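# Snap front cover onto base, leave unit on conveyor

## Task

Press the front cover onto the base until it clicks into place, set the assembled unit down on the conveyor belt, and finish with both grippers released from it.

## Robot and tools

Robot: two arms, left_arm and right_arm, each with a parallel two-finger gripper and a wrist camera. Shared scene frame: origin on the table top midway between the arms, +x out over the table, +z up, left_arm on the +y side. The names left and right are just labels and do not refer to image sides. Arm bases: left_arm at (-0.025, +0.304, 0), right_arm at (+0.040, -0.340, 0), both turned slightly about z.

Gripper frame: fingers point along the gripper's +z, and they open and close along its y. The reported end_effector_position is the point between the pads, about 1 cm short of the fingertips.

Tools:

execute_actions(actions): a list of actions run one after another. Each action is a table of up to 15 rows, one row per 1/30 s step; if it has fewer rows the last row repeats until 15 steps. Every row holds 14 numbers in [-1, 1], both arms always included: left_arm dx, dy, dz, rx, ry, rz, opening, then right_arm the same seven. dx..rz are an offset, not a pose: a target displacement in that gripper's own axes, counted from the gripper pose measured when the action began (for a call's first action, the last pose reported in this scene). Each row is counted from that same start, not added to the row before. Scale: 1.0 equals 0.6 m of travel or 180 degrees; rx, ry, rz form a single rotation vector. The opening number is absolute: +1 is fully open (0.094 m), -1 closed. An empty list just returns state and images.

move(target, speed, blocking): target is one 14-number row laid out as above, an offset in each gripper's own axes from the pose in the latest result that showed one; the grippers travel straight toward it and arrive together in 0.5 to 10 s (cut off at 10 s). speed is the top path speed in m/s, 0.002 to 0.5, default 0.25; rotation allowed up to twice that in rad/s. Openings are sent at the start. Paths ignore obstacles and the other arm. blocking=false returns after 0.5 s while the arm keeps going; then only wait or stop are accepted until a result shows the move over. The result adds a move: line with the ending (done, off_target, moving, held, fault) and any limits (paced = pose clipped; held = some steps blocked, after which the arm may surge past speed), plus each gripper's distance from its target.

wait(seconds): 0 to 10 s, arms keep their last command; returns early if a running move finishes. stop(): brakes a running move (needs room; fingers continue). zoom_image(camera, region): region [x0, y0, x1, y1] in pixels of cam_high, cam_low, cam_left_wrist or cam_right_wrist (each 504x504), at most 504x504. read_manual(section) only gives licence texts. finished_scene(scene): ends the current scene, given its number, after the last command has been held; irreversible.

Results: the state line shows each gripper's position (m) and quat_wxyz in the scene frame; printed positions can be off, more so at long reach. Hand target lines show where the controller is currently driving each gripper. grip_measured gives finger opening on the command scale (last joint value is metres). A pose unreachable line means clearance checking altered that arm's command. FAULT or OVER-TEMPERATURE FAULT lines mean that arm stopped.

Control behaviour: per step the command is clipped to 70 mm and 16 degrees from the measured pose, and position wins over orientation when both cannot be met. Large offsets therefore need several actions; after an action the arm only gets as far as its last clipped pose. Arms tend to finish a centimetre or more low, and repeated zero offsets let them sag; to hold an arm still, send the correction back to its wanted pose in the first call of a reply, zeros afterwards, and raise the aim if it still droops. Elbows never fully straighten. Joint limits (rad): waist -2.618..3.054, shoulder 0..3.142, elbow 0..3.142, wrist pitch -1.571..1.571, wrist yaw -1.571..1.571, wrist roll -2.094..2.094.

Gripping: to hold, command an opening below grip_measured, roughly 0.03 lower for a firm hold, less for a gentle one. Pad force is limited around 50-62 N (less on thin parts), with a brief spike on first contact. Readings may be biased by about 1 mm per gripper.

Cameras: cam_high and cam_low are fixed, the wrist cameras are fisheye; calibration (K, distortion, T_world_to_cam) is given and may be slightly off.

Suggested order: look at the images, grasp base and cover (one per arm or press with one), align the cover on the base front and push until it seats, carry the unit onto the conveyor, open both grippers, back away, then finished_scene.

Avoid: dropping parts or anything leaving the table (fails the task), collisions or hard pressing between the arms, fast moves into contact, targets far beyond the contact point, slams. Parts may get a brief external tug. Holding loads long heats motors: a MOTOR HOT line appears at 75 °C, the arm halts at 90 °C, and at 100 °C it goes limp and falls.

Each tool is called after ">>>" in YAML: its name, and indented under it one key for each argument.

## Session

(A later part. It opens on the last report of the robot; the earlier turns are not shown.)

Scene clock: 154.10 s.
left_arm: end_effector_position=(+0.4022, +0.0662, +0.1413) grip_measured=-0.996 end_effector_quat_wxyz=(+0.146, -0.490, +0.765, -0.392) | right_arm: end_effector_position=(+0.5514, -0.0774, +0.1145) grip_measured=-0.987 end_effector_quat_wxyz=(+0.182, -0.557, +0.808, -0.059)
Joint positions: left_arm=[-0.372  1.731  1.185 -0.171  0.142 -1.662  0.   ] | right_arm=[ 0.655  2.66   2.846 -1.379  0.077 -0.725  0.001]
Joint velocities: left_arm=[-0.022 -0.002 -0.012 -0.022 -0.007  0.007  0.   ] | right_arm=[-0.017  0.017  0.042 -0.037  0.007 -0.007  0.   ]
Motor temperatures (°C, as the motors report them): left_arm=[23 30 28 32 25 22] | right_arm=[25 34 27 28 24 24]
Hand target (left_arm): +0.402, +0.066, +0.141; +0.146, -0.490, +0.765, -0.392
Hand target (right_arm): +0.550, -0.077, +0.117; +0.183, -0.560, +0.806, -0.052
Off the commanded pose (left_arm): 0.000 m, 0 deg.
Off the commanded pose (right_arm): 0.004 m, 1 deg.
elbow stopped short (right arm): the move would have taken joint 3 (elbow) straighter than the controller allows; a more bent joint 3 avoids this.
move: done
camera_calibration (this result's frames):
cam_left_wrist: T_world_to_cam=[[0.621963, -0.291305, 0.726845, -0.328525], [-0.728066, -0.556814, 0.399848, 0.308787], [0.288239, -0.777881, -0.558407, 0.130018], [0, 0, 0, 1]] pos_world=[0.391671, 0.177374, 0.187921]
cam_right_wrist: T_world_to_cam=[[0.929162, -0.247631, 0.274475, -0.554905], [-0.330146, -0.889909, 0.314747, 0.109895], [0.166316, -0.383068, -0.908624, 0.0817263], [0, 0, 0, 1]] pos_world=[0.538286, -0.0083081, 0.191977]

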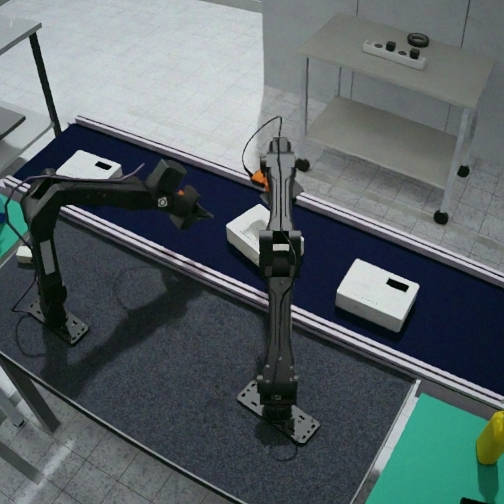

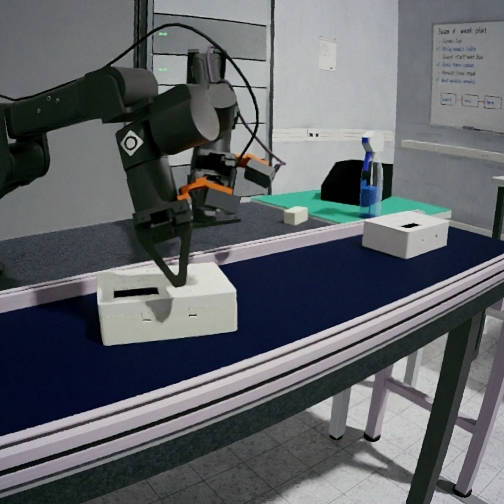

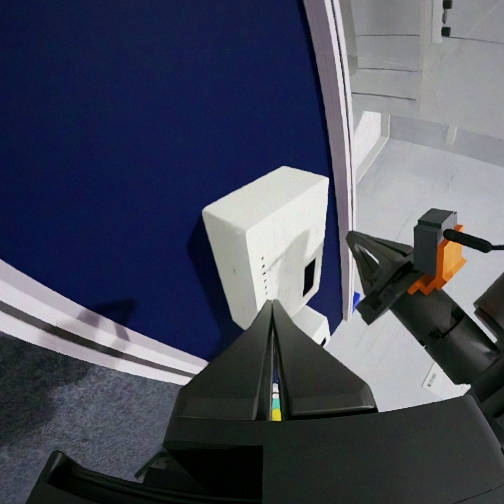

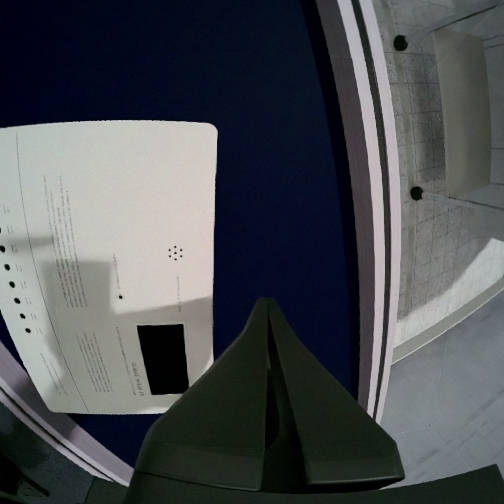

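>>> move:
  target: [0,0,0,0,0,0,-1,0.016,0.02,0.065,0,0,0,-1]
  speed: 0.06

Scene clock: 155.40 s.
left_arm: end_effector_position=(+0.4022, +0.0662, +0.1413) grip_measured=-0.996 end_effector_quat_wxyz=(+0.146, -0.490, +0.765, -0.392) | right_arm: end_effector_position=(+0.5510, -0.0789, +0.0615) grip_measured=-0.987 end_effector_quat_wxyz=(+0.167, -0.559, +0.810, -0.060)
Joint positions: left_arm=[-0.372  1.731  1.185 -0.171  0.142 -1.662  0.   ] | right_arm=[ 0.655  2.546  2.416 -1.092  0.083 -0.725  0.001]
Joint velocities: left_arm=[-0.022  0.002 -0.002  0.007 -0.081 -0.066 -0.001] | right_arm=[ 0.007 -0.007 -0.022  0.081 -0.022  0.007 -0.   ]
Motor temperatures (°C, as the motors report them): left_arm=[23 30 28 32 25 22] | right_arm=[25 34 27 28 24 24]
Hand target (left_arm): +0.402, +0.066, +0.141; +0.146, -0.490, +0.765, -0.392
Hand target (right_arm): +0.552, -0.077, +0.073; +0.181, -0.557, +0.808, -0.059
Off the commanded pose (left_arm): 0.000 m, 0 deg.
Off the commanded pose (right_arm): 0.011 m, 2 deg.
move: off_target (right_arm)
camera_calibration (this result's frames):
cam_left_wrist: T_world_to_cam=[[0.621963, -0.291305, 0.726845, -0.328525], [-0.728066, -0.556814, 0.399848, 0.308787], [0.288239, -0.777881, -0.558407, 0.130018], [0, 0, 0, 1]] pos_world=[0.391671, 0.177374, 0.187921]
cam_right_wrist: T_world_to_cam=[[0.934683, -0.244316, 0.258221, -0.542072], [-0.324433, -0.883179, 0.338731, 0.121015], [0.145298, -0.400381, -0.904756, 0.0430422], [0, 0, 0, 1]] pos_world=[0.539672, -0.00832537, 0.137925]

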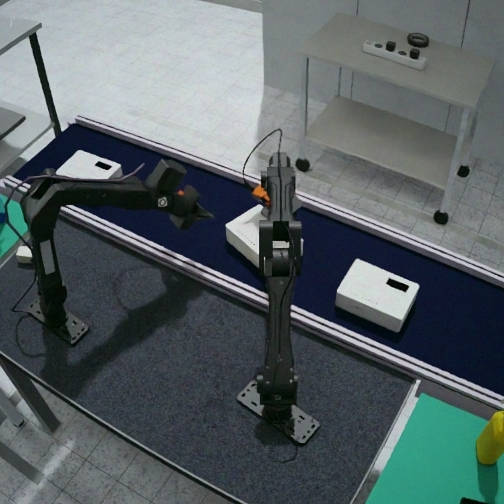

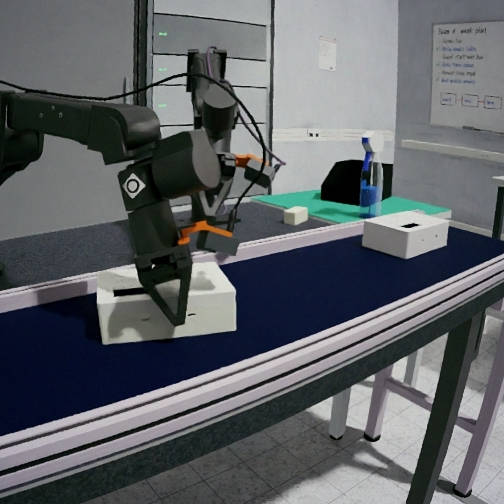

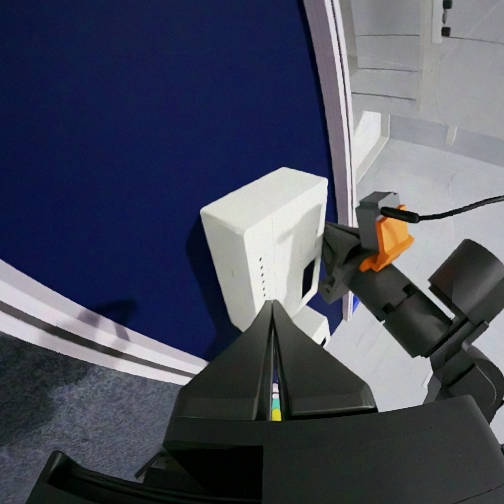

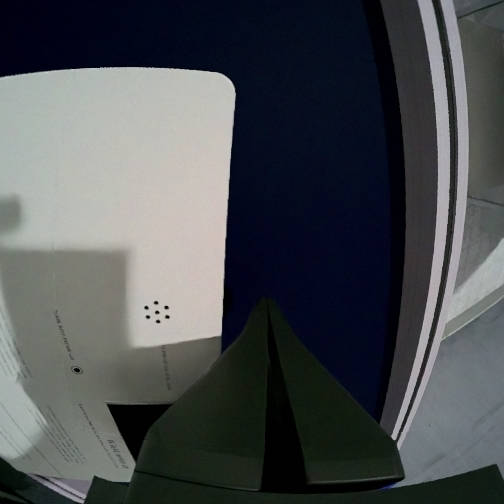

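>>> zoom_image:
  camera: "cam_low"
  region: [60, 230, 270, 360]

>>> zoom_image:
  camera: "cam_left_wrist"
  region: [170, 150, 350, 340]

Region (60, 230, 270, 360) of cam_low's 504x504 image, scaled by 2.400, with more detail than that image has; it fills the top 312 rows of this view, and the rest is white.

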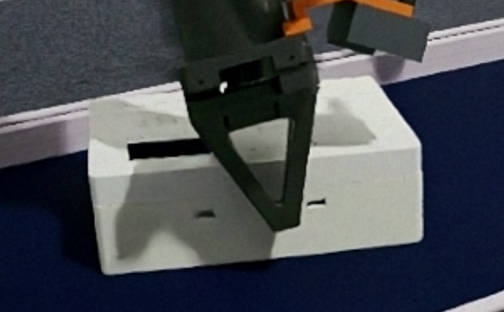

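Region (170, 150, 350, 340) of cam_left_wrist's 504x504 image, scaled by 2.653, with more detail than that image has; it fills the left 477 columns of this view, and the rest is white.

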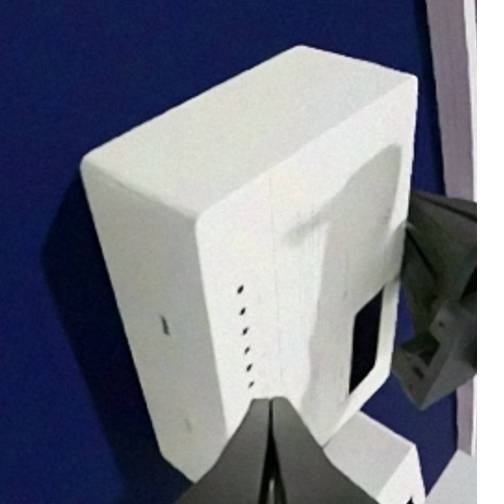

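The nudge seated the far tabs; all four now look flush. Lifting away.

>>> move:
  target: [0,0,0,0,0,0,-1,-0.01,-0.015,-0.12,0,0,0,-1]
  speed: 0.1

>>> zoom_image:
  camera: "cam_low"
  region: [60, 230, 270, 360]

Scene clock: 157.43 s.
left_arm: end_effector_position=(+0.4022, +0.0662, +0.1413) grip_measured=-0.996 end_effector_quat_wxyz=(+0.146, -0.490, +0.765, -0.392) | right_arm: end_effector_position=(+0.5373, -0.0866, +0.1305) grip_measured=-0.987 end_effector_quat_wxyz=(+0.167, -0.559, +0.810, -0.061)
Joint positions: left_arm=[-0.372  1.731  1.185 -0.171  0.142 -1.662  0.   ] | right_arm=[ 0.655  2.591  2.788 -1.419  0.085 -0.725  0.001]
Joint velocities: left_arm=[-0.007 -0.002  0.017  0.037 -0.037 -0.007 -0.   ] | right_arm=[-0.002 -0.012  0.022 -0.051 -0.007  0.066 -0.001]
Motor temperatures (°C, as the motors report them): left_arm=[23 30 28 32 25 22] | right_arm=[25 34 27 28 24 24]
Hand target (left_arm): +0.402, +0.066, +0.141; +0.146, -0.490, +0.765, -0.392
Hand target (right_arm): +0.536, -0.084, +0.133; +0.169, -0.559, +0.810, -0.061
Off the commanded pose (left_arm): 0.000 m, 0 deg.
Off the commanded pose (right_arm): 0.004 m, 0 deg.
move: done
camera_calibration (this result's frames):
cam_left_wrist: T_world_to_cam=[[0.621963, -0.291305, 0.726845, -0.328525], [-0.728066, -0.556814, 0.399848, 0.308787], [0.288239, -0.777881, -0.558407, 0.130018], [0, 0, 0, 1]] pos_world=[0.391671, 0.177374, 0.187921]
cam_right_wrist: T_world_to_cam=[[0.934379, -0.244476, 0.259168, -0.548949], [-0.325125, -0.882582, 0.339622, 0.0866842], [0.145707, -0.401598, -0.904151, 0.103951], [0, 0, 0, 1]] pos_world=[0.525963, -0.0159527, 0.206817]

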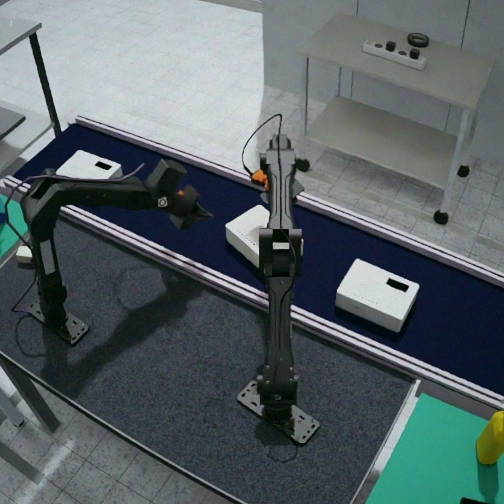

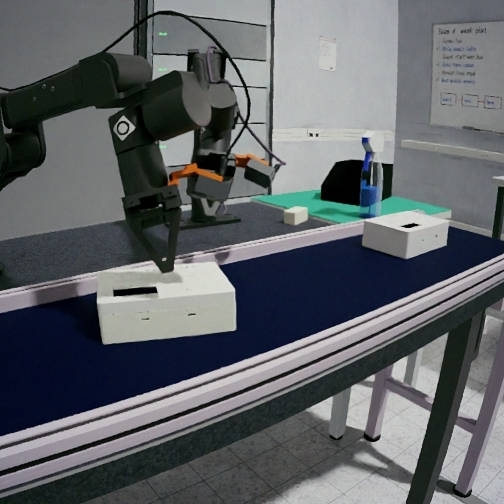

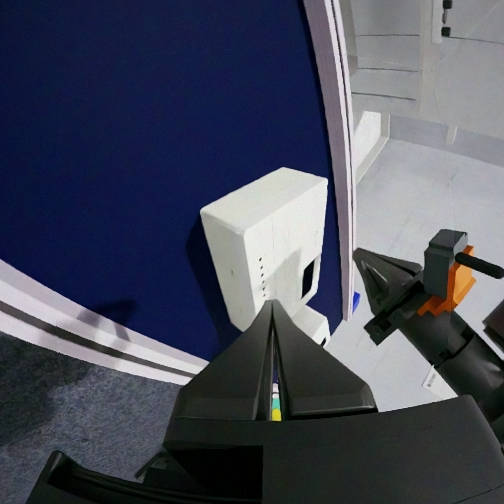

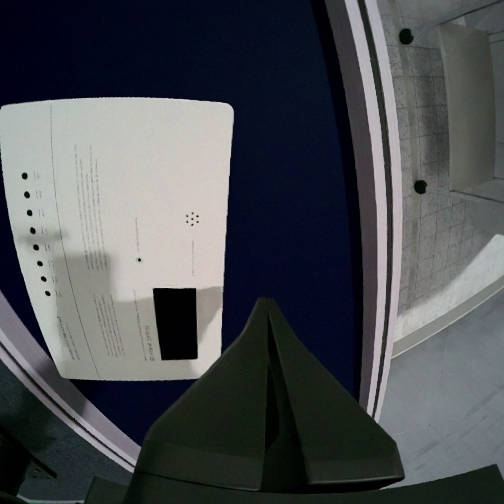

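Region (60, 230, 270, 360) of cam_low's 504x504 image, scaled by 2.400, with more detail than that image has; it fills the top 312 rows of this view, and the rest is white.

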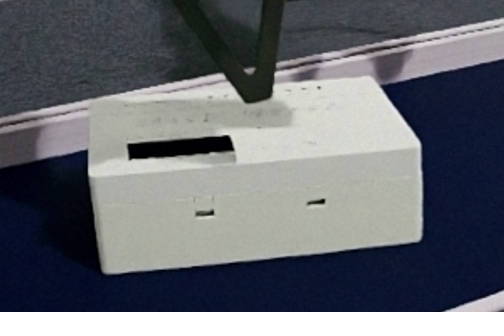

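>>> zoom_image:
  camera: "cam_left_wrist"
  region: [195, 200, 275, 335]

>>> zoom_image:
  camera: "cam_low"
  region: [90, 285, 170, 345]

Region (195, 200, 275, 335) of cam_left_wrist's 504x504 image, scaled by 3.733, with more detail than that image has; it fills the left 299 columns of this view, and the rest is white.

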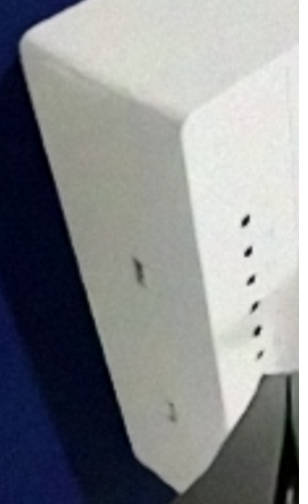

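Region (90, 285, 170, 345) of cam_low's 504x504 image, scaled by 6.300, with more detail than that image has; it fills the top 378 rows of this view, and the rest is white.

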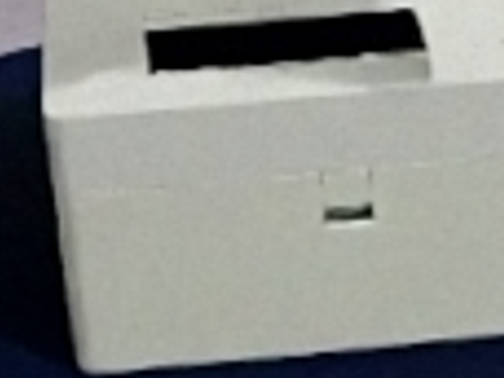

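>>> move:
  target: [0,0,0,0,0,0,-1,0.05,-0.003,0.015,0,0,0,-1]
  speed: 0.08

>>> move:
  target: [0,0,0,0,0,0,-1,0.016,0.026,0.07,0,0,0,-1]
  speed: 0.05

>>> zoom_image:
  camera: "cam_low"
  region: [60, 230, 270, 360]

Scene clock: 158.97 s.
left_arm: end_effector_position=(+0.4022, +0.0662, +0.1413) grip_measured=-0.996 end_effector_quat_wxyz=(+0.146, -0.490, +0.765, -0.392) | right_arm: end_effector_position=(+0.5311, -0.1139, +0.1074) grip_measured=-0.987 end_effector_quat_wxyz=(+0.153, -0.558, +0.813, -0.065)
Joint positions: left_arm=[-0.372  1.731  1.185 -0.171  0.142 -1.662  0.   ] | right_arm=[ 0.617  2.394  2.33  -1.183  0.085 -0.76   0.001]
Joint velocities: left_arm=[ 0.007 -0.007  0.002 -0.066 -0.007  0.022 -0.   ] | right_arm=[ 0.002 -0.002  0.007 -0.081 -0.022  0.007  0.   ]
Motor temperatures (°C, as the motors report them): left_arm=[23 30 28 32 25 22] | right_arm=[25 35 27 28 24 24]
Hand target (left_arm): +0.402, +0.066, +0.141; +0.146, -0.490, +0.765, -0.392
Hand target (right_arm): +0.532, -0.114, +0.116; +0.166, -0.559, +0.810, -0.061
Off the commanded pose (left_arm): 0.000 m, 0 deg.
Off the commanded pose (right_arm): 0.009 m, 2 deg.
move: done
camera_calibration (this result's frames):
cam_left_wrist: T_world_to_cam=[[0.621963, -0.291305, 0.726845, -0.328525], [-0.728066, -0.556814, 0.399848, 0.308787], [0.288239, -0.777881, -0.558407, 0.130018], [0, 0, 0, 1]] pos_world=[0.391671, 0.177374, 0.187921]
cam_right_wrist: T_world_to_cam=[[0.937671, -0.244914, 0.246556, -0.544303], [-0.324076, -0.872413, 0.365883, 0.0662504], [0.125489, -0.422981, -0.897407, 0.0806033], [0, 0, 0, 1]] pos_world=[0.521733, -0.0414159, 0.182295]

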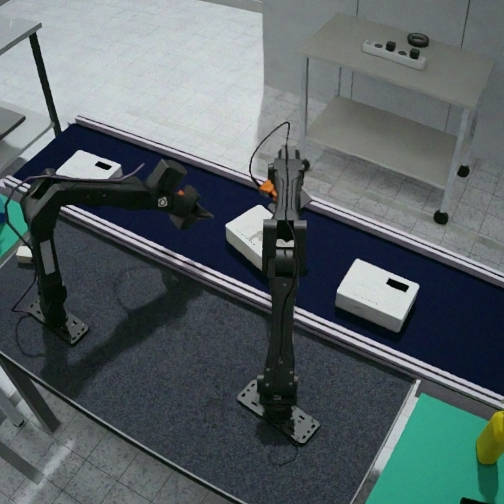

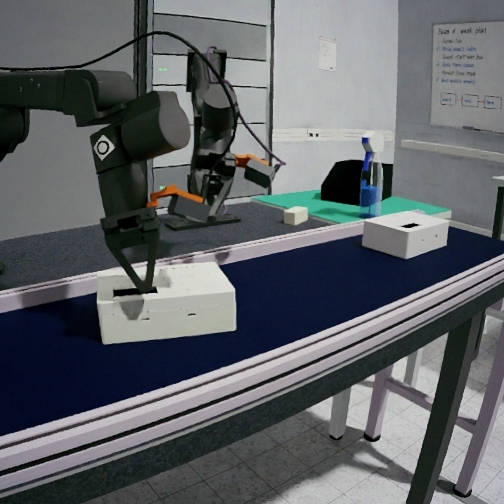

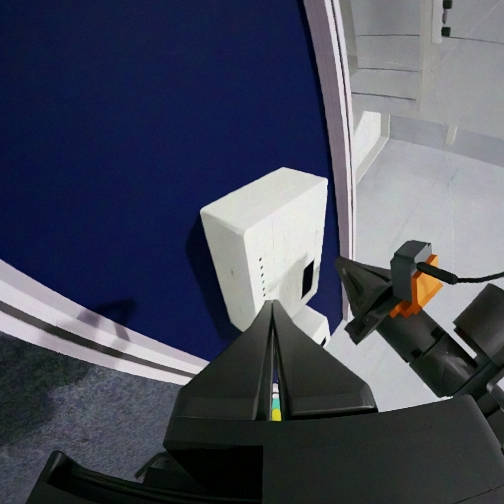

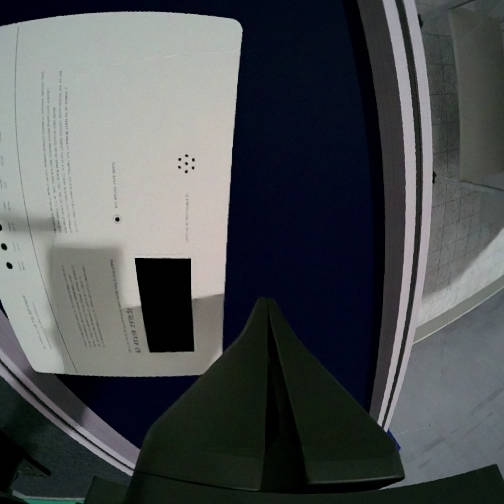

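Scene clock: 160.20 s.
left_arm: end_effector_position=(+0.4022, +0.0662, +0.1413) grip_measured=-0.996 end_effector_quat_wxyz=(+0.146, -0.490, +0.765, -0.392) | right_arm: end_effector_position=(+0.5303, -0.1161, +0.0565) grip_measured=-0.987 end_effector_quat_wxyz=(+0.147, -0.558, +0.814, -0.069)
Joint positions: left_arm=[-0.372  1.731  1.185 -0.171  0.142 -1.662  0.   ] | right_arm=[ 0.617  2.379  2.104 -0.983  0.094 -0.76   0.001]
Joint velocities: left_arm=[-0.012 -0.007  0.012 -0.022 -0.022 -0.037 -0.   ] | right_arm=[-0.017 -0.007 -0.007  0.022  0.007  0.037 -0.   ]
Motor temperatures (°C, as the motors report them): left_arm=[23 30 28 32 25 22] | right_arm=[25 35 27 28 24 24]
Hand target (left_arm): +0.402, +0.066, +0.141; +0.146, -0.490, +0.765, -0.392
Hand target (right_arm): +0.528, -0.114, +0.062; +0.153, -0.558, +0.813, -0.065
Off the commanded pose (left_arm): 0.000 m, 0 deg.
Off the commanded pose (right_arm): 0.006 m, 1 deg.
move: done
camera_calibration (this result's frames):
cam_left_wrist: T_world_to_cam=[[0.621963, -0.291305, 0.726845, -0.328525], [-0.728066, -0.556814, 0.399848, 0.308787], [0.288239, -0.777881, -0.558407, 0.130018], [0, 0, 0, 1]] pos_world=[0.391671, 0.177374, 0.187921]
cam_right_wrist: T_world_to_cam=[[0.938478, -0.244478, 0.243907, -0.53181], [-0.324334, -0.866534, 0.379377, 0.0827353], [0.118604, -0.435144, -0.892515, 0.0359758], [0, 0, 0, 1]] pos_world=[0.521659, -0.0426682, 0.130433]

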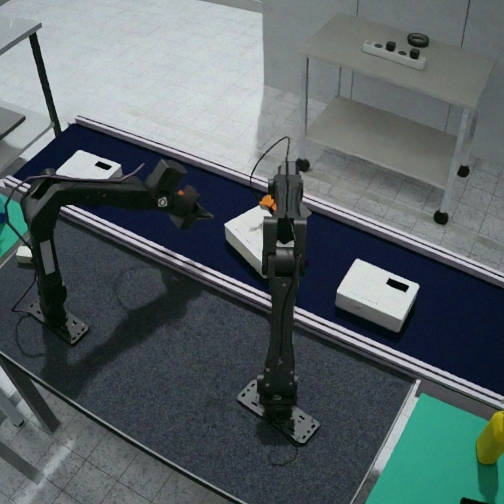

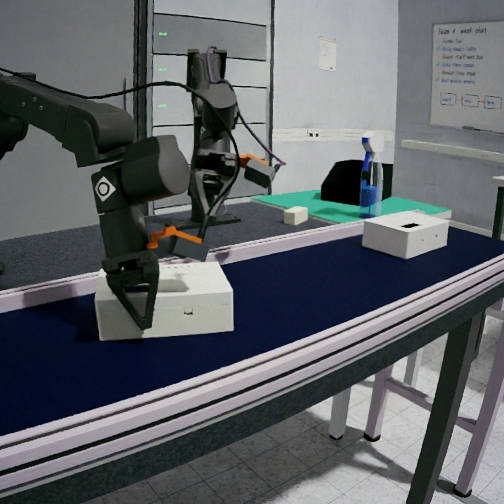

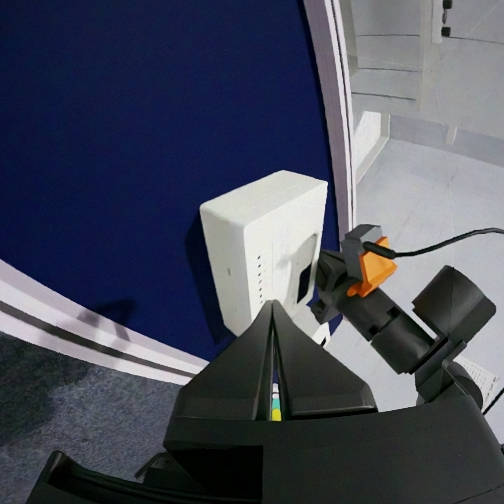

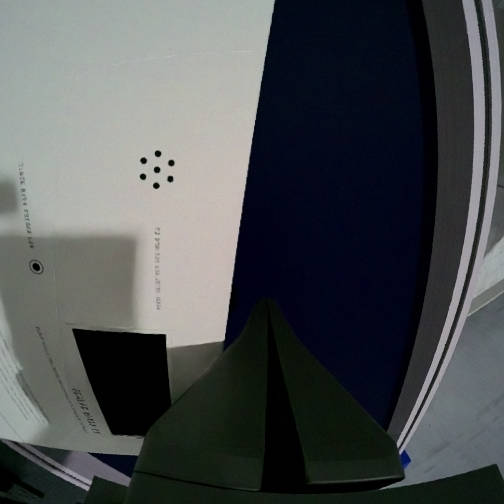

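Region (60, 230, 270, 360) of cam_low's 504x504 image, scaled by 2.400, with more detail than that image has; it fills the top 312 rows of this view, and the rest is white.

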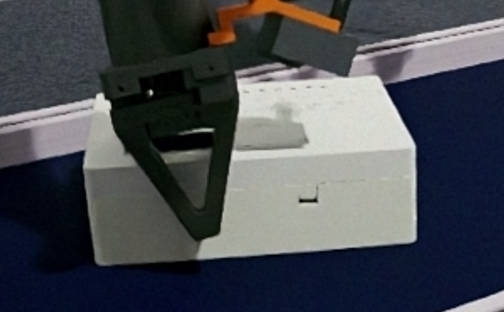

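>>> move:
  target: [0,0,0,0,0,0,-1,-0.062,-0.04,0.008,0,0,0,-1]
  speed: 0.06

>>> move:
  target: [0,0,0,0,0,0,-1,-0.015,0.115,-0.035,0,0,0,-1]
  speed: 0.04

>>> zoom_image:
  camera: "cam_low"
  region: [60, 220, 270, 350]

Scene clock: 162.10 s.
left_arm: end_effector_position=(+0.4022, +0.0662, +0.1413) grip_measured=-0.996 end_effector_quat_wxyz=(+0.146, -0.490, +0.765, -0.392) | right_arm: end_effector_position=(+0.5685, -0.0974, +0.0615) grip_measured=-0.987 end_effector_quat_wxyz=(+0.150, -0.558, +0.813, -0.070)
Joint positions: left_arm=[-0.372  1.731  1.185 -0.171  0.142 -1.662  0.   ] | right_arm=[ 0.617  2.733  2.787 -1.305  0.095 -0.76   0.001]
Joint velocities: left_arm=[-0.002 -0.007 -0.007  0.051 -0.007  0.022  0.   ] | right_arm=[-0.027  0.032  0.11  -0.051 -0.007  0.051  0.001]
Motor temperatures (°C, as the motors report them): left_arm=[23 30 28 32 25 22] | right_arm=[25 35 27 29 24 24]
Hand target (left_arm): +0.402, +0.066, +0.141; +0.146, -0.490, +0.765, -0.392
Hand target (right_arm): +0.565, -0.091, +0.064; +0.150, -0.558, +0.813, -0.070
Off the commanded pose (left_arm): 0.000 m, 0 deg.
Off the commanded pose (right_arm): 0.008 m, 0 deg.
move: done
camera_calibration (this result's frames):
cam_left_wrist: T_world_to_cam=[[0.621963, -0.291305, 0.726845, -0.328525], [-0.728066, -0.556814, 0.399848, 0.308787], [0.288239, -0.777881, -0.558407, 0.130018], [0, 0, 0, 1]] pos_world=[0.391671, 0.177374, 0.187921]
cam_right_wrist: T_world_to_cam=[[0.93672, -0.245341, 0.249728, -0.563728], [-0.327077, -0.867643, 0.374454, 0.111213], [0.124806, -0.432439, -0.892984, 0.0408282], [0, 0, 0, 1]] pos_world=[0.559335, -0.0241566, 0.135593]

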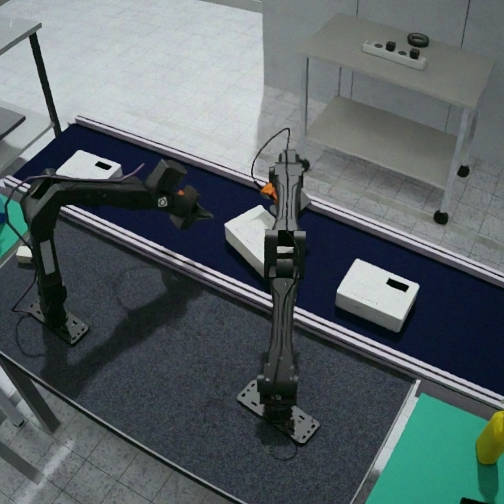

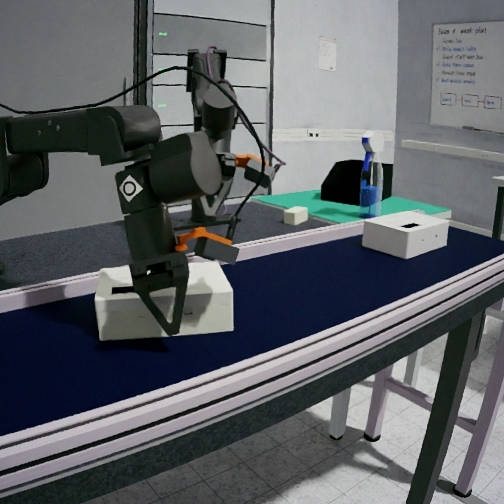

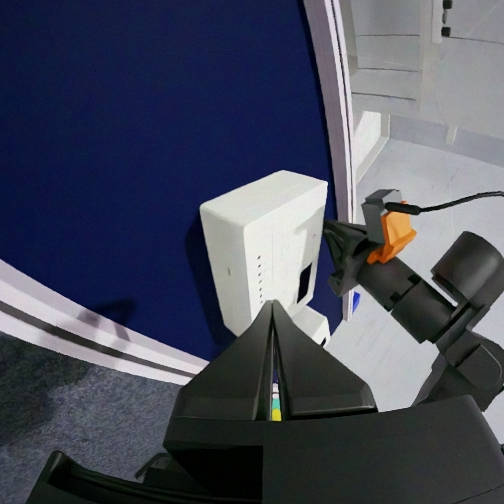

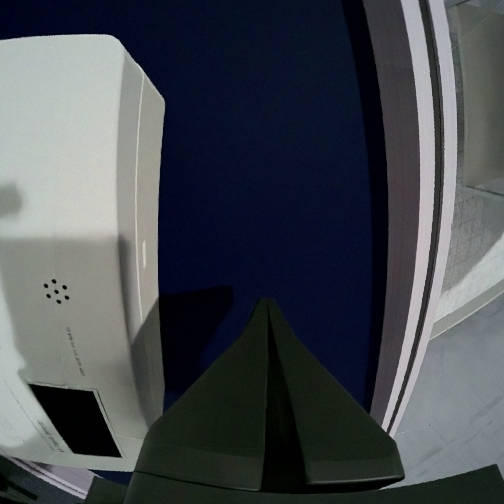

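Scene clock: 164.23 s.
left_arm: end_effector_position=(+0.4022, +0.0662, +0.1413) grip_measured=-0.996 end_effector_quat_wxyz=(+0.146, -0.490, +0.765, -0.392) | right_arm: end_effector_position=(+0.5106, -0.0713, +0.0580) grip_measured=-0.987 end_effector_quat_wxyz=(+0.143, -0.557, +0.814, -0.074)
Joint positions: left_arm=[-0.372  1.731  1.185 -0.171  0.142 -1.662  0.   ] | right_arm=[ 0.72   2.417  2.179 -1.038  0.135 -0.659  0.001]
Joint velocities: left_arm=[-0.007 -0.007  0.017  0.022 -0.022 -0.007 -0.   ] | right_arm=[-0.007 -0.007 -0.017  0.022 -0.022  0.007 -0.001]
Motor temperatures (°C, as the motors report them): left_arm=[23 30 28 32 25 22] | right_arm=[25 36 27 29 24 24]
Hand target (left_arm): +0.402, +0.066, +0.141; +0.146, -0.490, +0.765, -0.392
Hand target (right_arm): +0.505, -0.064, +0.065; +0.151, -0.558, +0.813, -0.069
Off the commanded pose (left_arm): 0.000 m, 0 deg.
Off the commanded pose (right_arm): 0.011 m, 1 deg.
move: off_target (right_arm)
camera_calibration (this result's frames):
cam_left_wrist: T_world_to_cam=[[0.621963, -0.291305, 0.726845, -0.328525], [-0.728066, -0.556814, 0.399848, 0.308787], [0.288239, -0.777881, -0.558407, 0.130018], [0, 0, 0, 1]] pos_world=[0.391671, 0.177374, 0.187921]
cam_right_wrist: T_world_to_cam=[[0.937574, -0.24558, 0.246263, -0.502496], [-0.327681, -0.861031, 0.388909, 0.116154], [0.116532, -0.445327, -0.887753, 0.0592612], [0, 0, 0, 1]] pos_world=[0.502282, 0.00299966, 0.131182]

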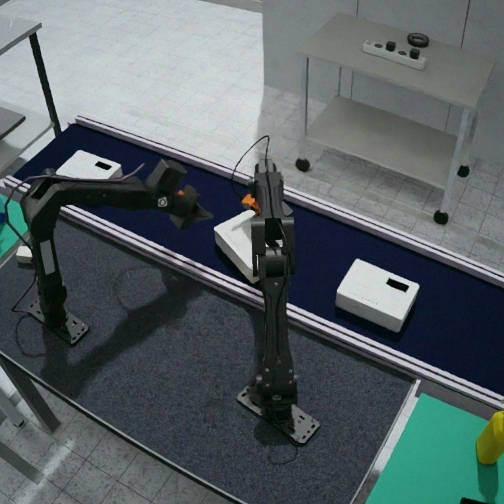

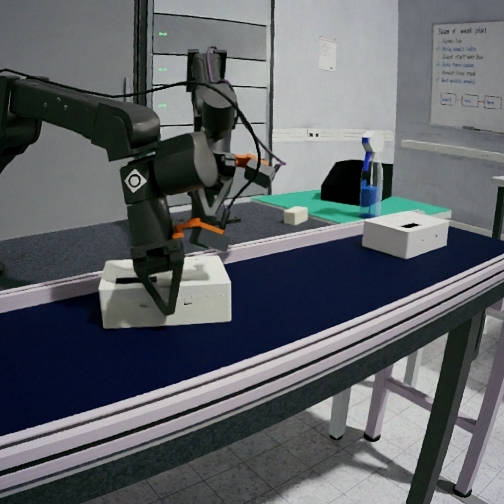

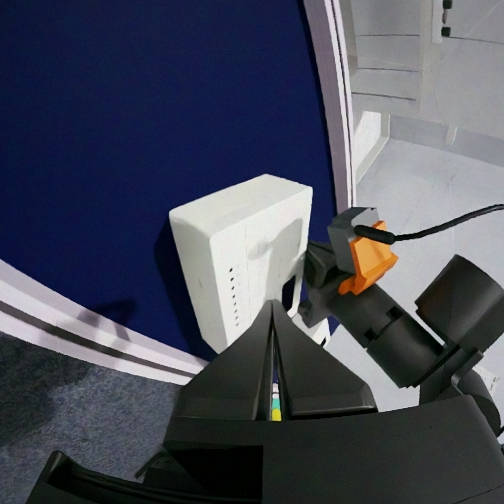

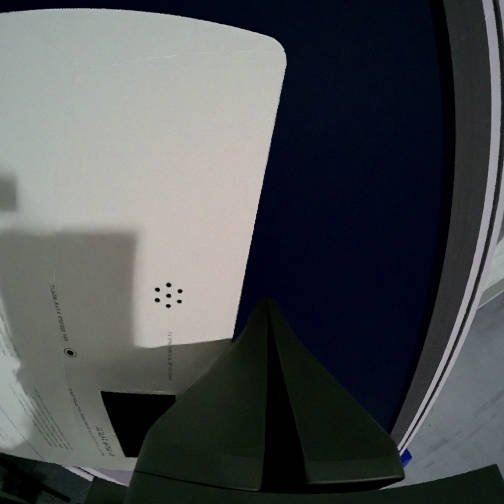

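Region (60, 220, 270, 350) of cam_low's 504x504 image, scaled by 2.400, with more detail than that image has; it fills the top 312 rows of this view, and the rest is white.

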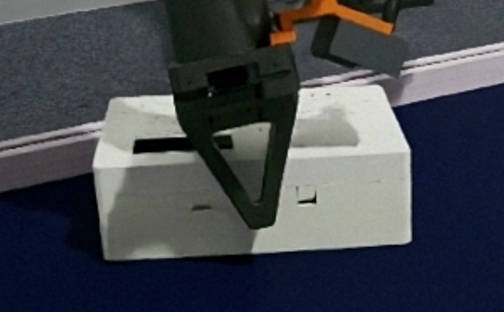

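>>> move:
  target: [0,0,0,0,0,0,-1,0.03,-0.07,0.015,0,0,0,-1]
  speed: 0.06

>>> zoom_image:
  camera: "cam_right_wrist"
  region: [60, 0, 260, 440]

>>> zoom_image:
  camera: "cam_low"
  region: [60, 220, 270, 350]

Scene clock: 165.77 s.
left_arm: end_effector_position=(+0.4022, +0.0662, +0.1413) grip_measured=-0.996 end_effector_quat_wxyz=(+0.146, -0.490, +0.765, -0.392) | right_arm: end_effector_position=(+0.5413, -0.1037, +0.0542) grip_measured=-0.987 end_effector_quat_wxyz=(+0.140, -0.556, +0.815, -0.082)
Joint positions: left_arm=[-0.372  1.731  1.185 -0.171  0.142 -1.662  0.   ] | right_arm=[ 0.639  2.483  2.282 -1.069  0.128 -0.737  0.001]
Joint velocities: left_arm=[-0.012 -0.002  0.017 -0.007  0.022  0.037 -0.   ] | right_arm=[-0.012  0.002  0.012 -0.037 -0.037 -0.037 -0.   ]
Motor temperatures (°C, as the motors report them): left_arm=[23 30 28 32 25 22] | right_arm=[25 36 27 29 24 24]
Hand target (left_arm): +0.402, +0.066, +0.141; +0.146, -0.490, +0.765, -0.392
Hand target (right_arm): +0.544, -0.104, +0.058; +0.143, -0.558, +0.814, -0.075
Off the commanded pose (left_arm): 0.000 m, 0 deg.
Off the commanded pose (right_arm): 0.006 m, 1 deg.
move: done
camera_calibration (this result's frames):
cam_left_wrist: T_world_to_cam=[[0.621963, -0.291305, 0.726845, -0.328525], [-0.728066, -0.556814, 0.399848, 0.308787], [0.288239, -0.777881, -0.558407, 0.130018], [0, 0, 0, 1]] pos_world=[0.391671, 0.177374, 0.187921]
cam_right_wrist: T_world_to_cam=[[0.935247, -0.24698, 0.253602, -0.537534], [-0.334, -0.853021, 0.400997, 0.103399], [0.117289, -0.459735, -0.880277, 0.0355421], [0, 0, 0, 1]] pos_world=[0.533094, -0.0282188, 0.126144]

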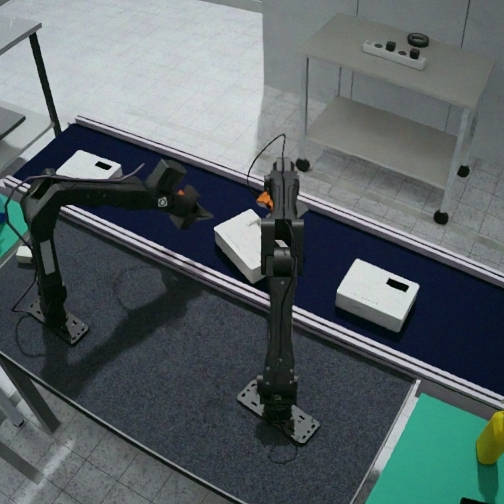

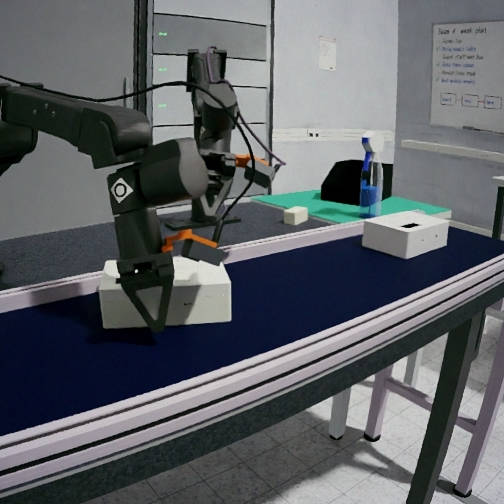

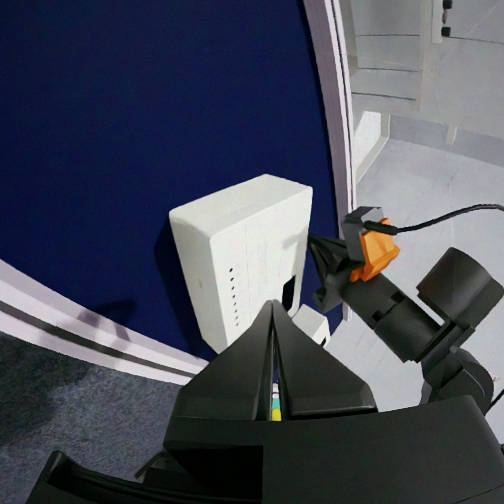

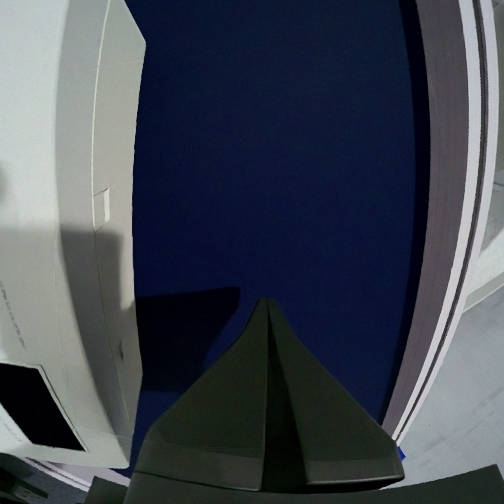

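Region (60, 0, 260, 440) of cam_right_wrist's 504x504 image, scaled by 1.145, with more detail than that image has; it fills the left 229 columns of this view, and the rest is white.

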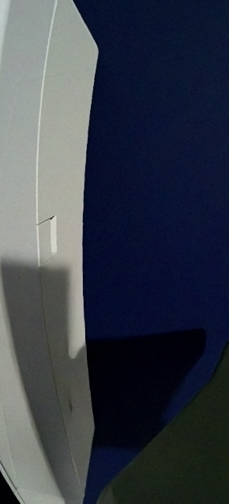

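Region (60, 220, 270, 350) of cam_low's 504x504 image, scaled by 2.400, with more detail than that image has; it fills the top 312 rows of this view, and the rest is white.

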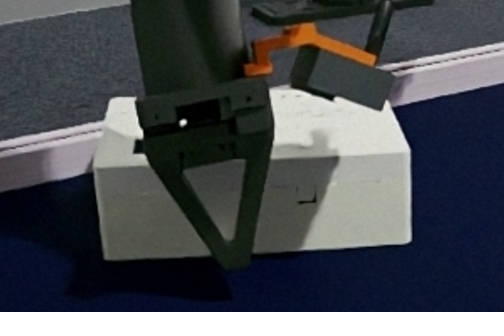

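>>> zoom_image:
  camera: "cam_right_wrist"
  region: [60, 150, 160, 270]

Region (60, 150, 160, 270) of cam_right_wrist's 504x504 image, scaled by 4.200, with more detail than that image has.

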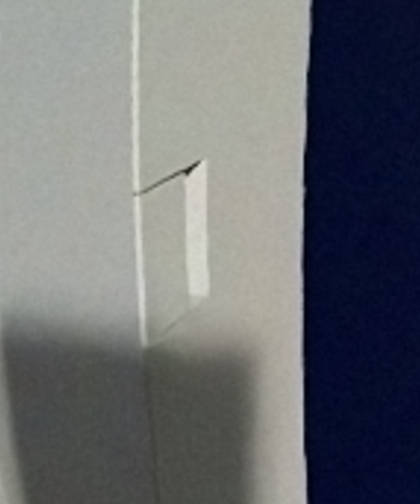

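>>> move:
  target: [0,0,0,0,0,0,-1,-0.015,-0.02,-0.12,0,0,0,-1]
  speed: 0.12

>>> zoom_image:
  camera: "cam_high"
  region: [180, 180, 340, 320]

Scene clock: 167.57 s.
left_arm: end_effector_position=(+0.4022, +0.0662, +0.1413) grip_measured=-0.996 end_effector_quat_wxyz=(+0.146, -0.490, +0.765, -0.392) | right_arm: end_effector_position=(+0.5336, -0.1075, +0.1224) grip_measured=-0.987 end_effector_quat_wxyz=(+0.137, -0.557, +0.815, -0.081)
Joint positions: left_arm=[-0.372  1.731  1.185 -0.171  0.142 -1.662  0.   ] | right_arm=[ 0.639  2.551  2.689 -1.414  0.127 -0.738  0.001]
Joint velocities: left_arm=[-0.007 -0.017  0.007  0.022  0.007 -0.066  0.001] | right_arm=[-0.012 -0.002  0.012 -0.051  0.022  0.022  0.   ]
Motor temperatures (°C, as the motors report them): left_arm=[23 30 28 32 25 22] | right_arm=[25 36 28 29 24 24]
Hand target (left_arm): +0.402, +0.066, +0.141; +0.146, -0.490, +0.765, -0.392
Hand target (right_arm): +0.532, -0.103, +0.127; +0.142, -0.556, +0.815, -0.082
Off the commanded pose (left_arm): 0.000 m, 0 deg.
Off the commanded pose (right_arm): 0.008 m, 0 deg.
move: done
camera_calibration (this result's frames):
cam_left_wrist: T_world_to_cam=[[0.621963, -0.291305, 0.726845, -0.328525], [-0.728066, -0.556814, 0.399848, 0.308787], [0.288239, -0.777881, -0.558407, 0.130018], [0, 0, 0, 1]] pos_world=[0.391671, 0.177374, 0.187921]
cam_right_wrist: T_world_to_cam=[[0.937008, -0.245118, 0.248865, -0.54876], [-0.330576, -0.852435, 0.40506, 0.0679514], [0.112853, -0.461814, -0.879768, 0.0967881], [0, 0, 0, 1]] pos_world=[0.525733, -0.0318888, 0.194194]

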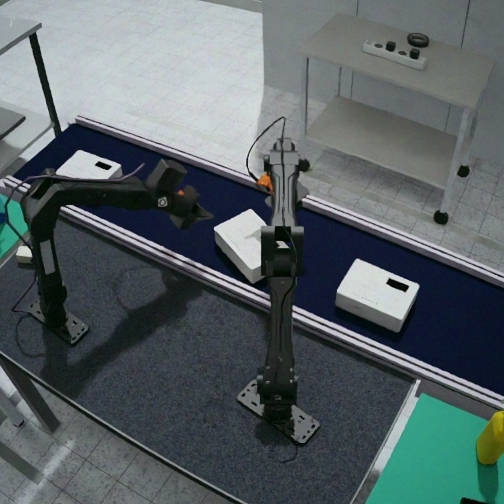

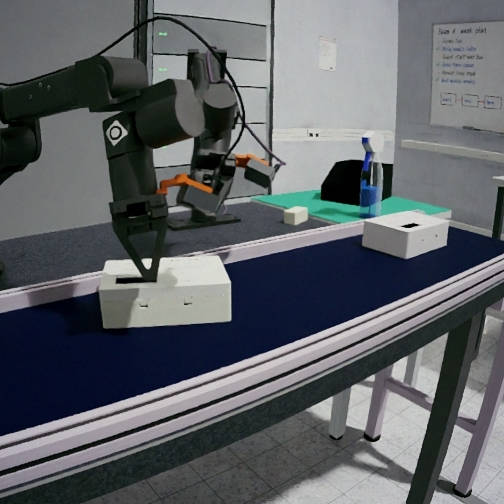

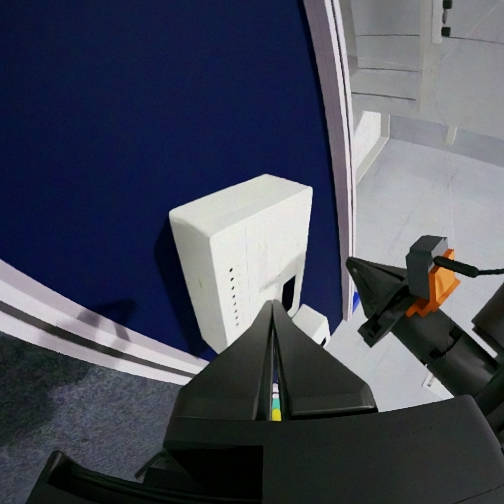

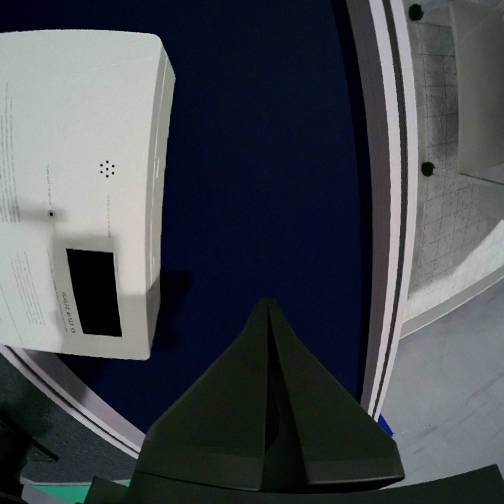

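Region (180, 180, 340, 320) of cam_high's 504x504 image, scaled by 3.150, with more detail than that image has; it fills the top 441 rows of this view, and the rest is white.

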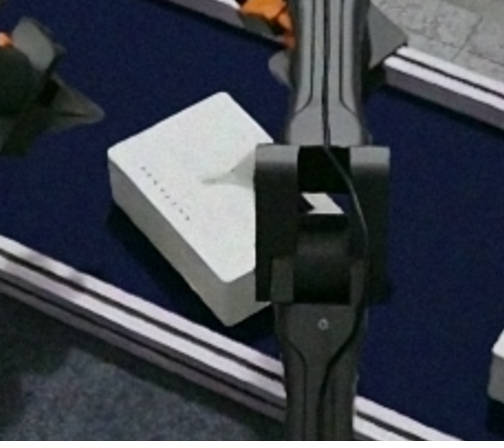

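The unit is on the belt and the cover is seated.

>>> finished_scene:
  scene: 2

The scene is finished: the task was done.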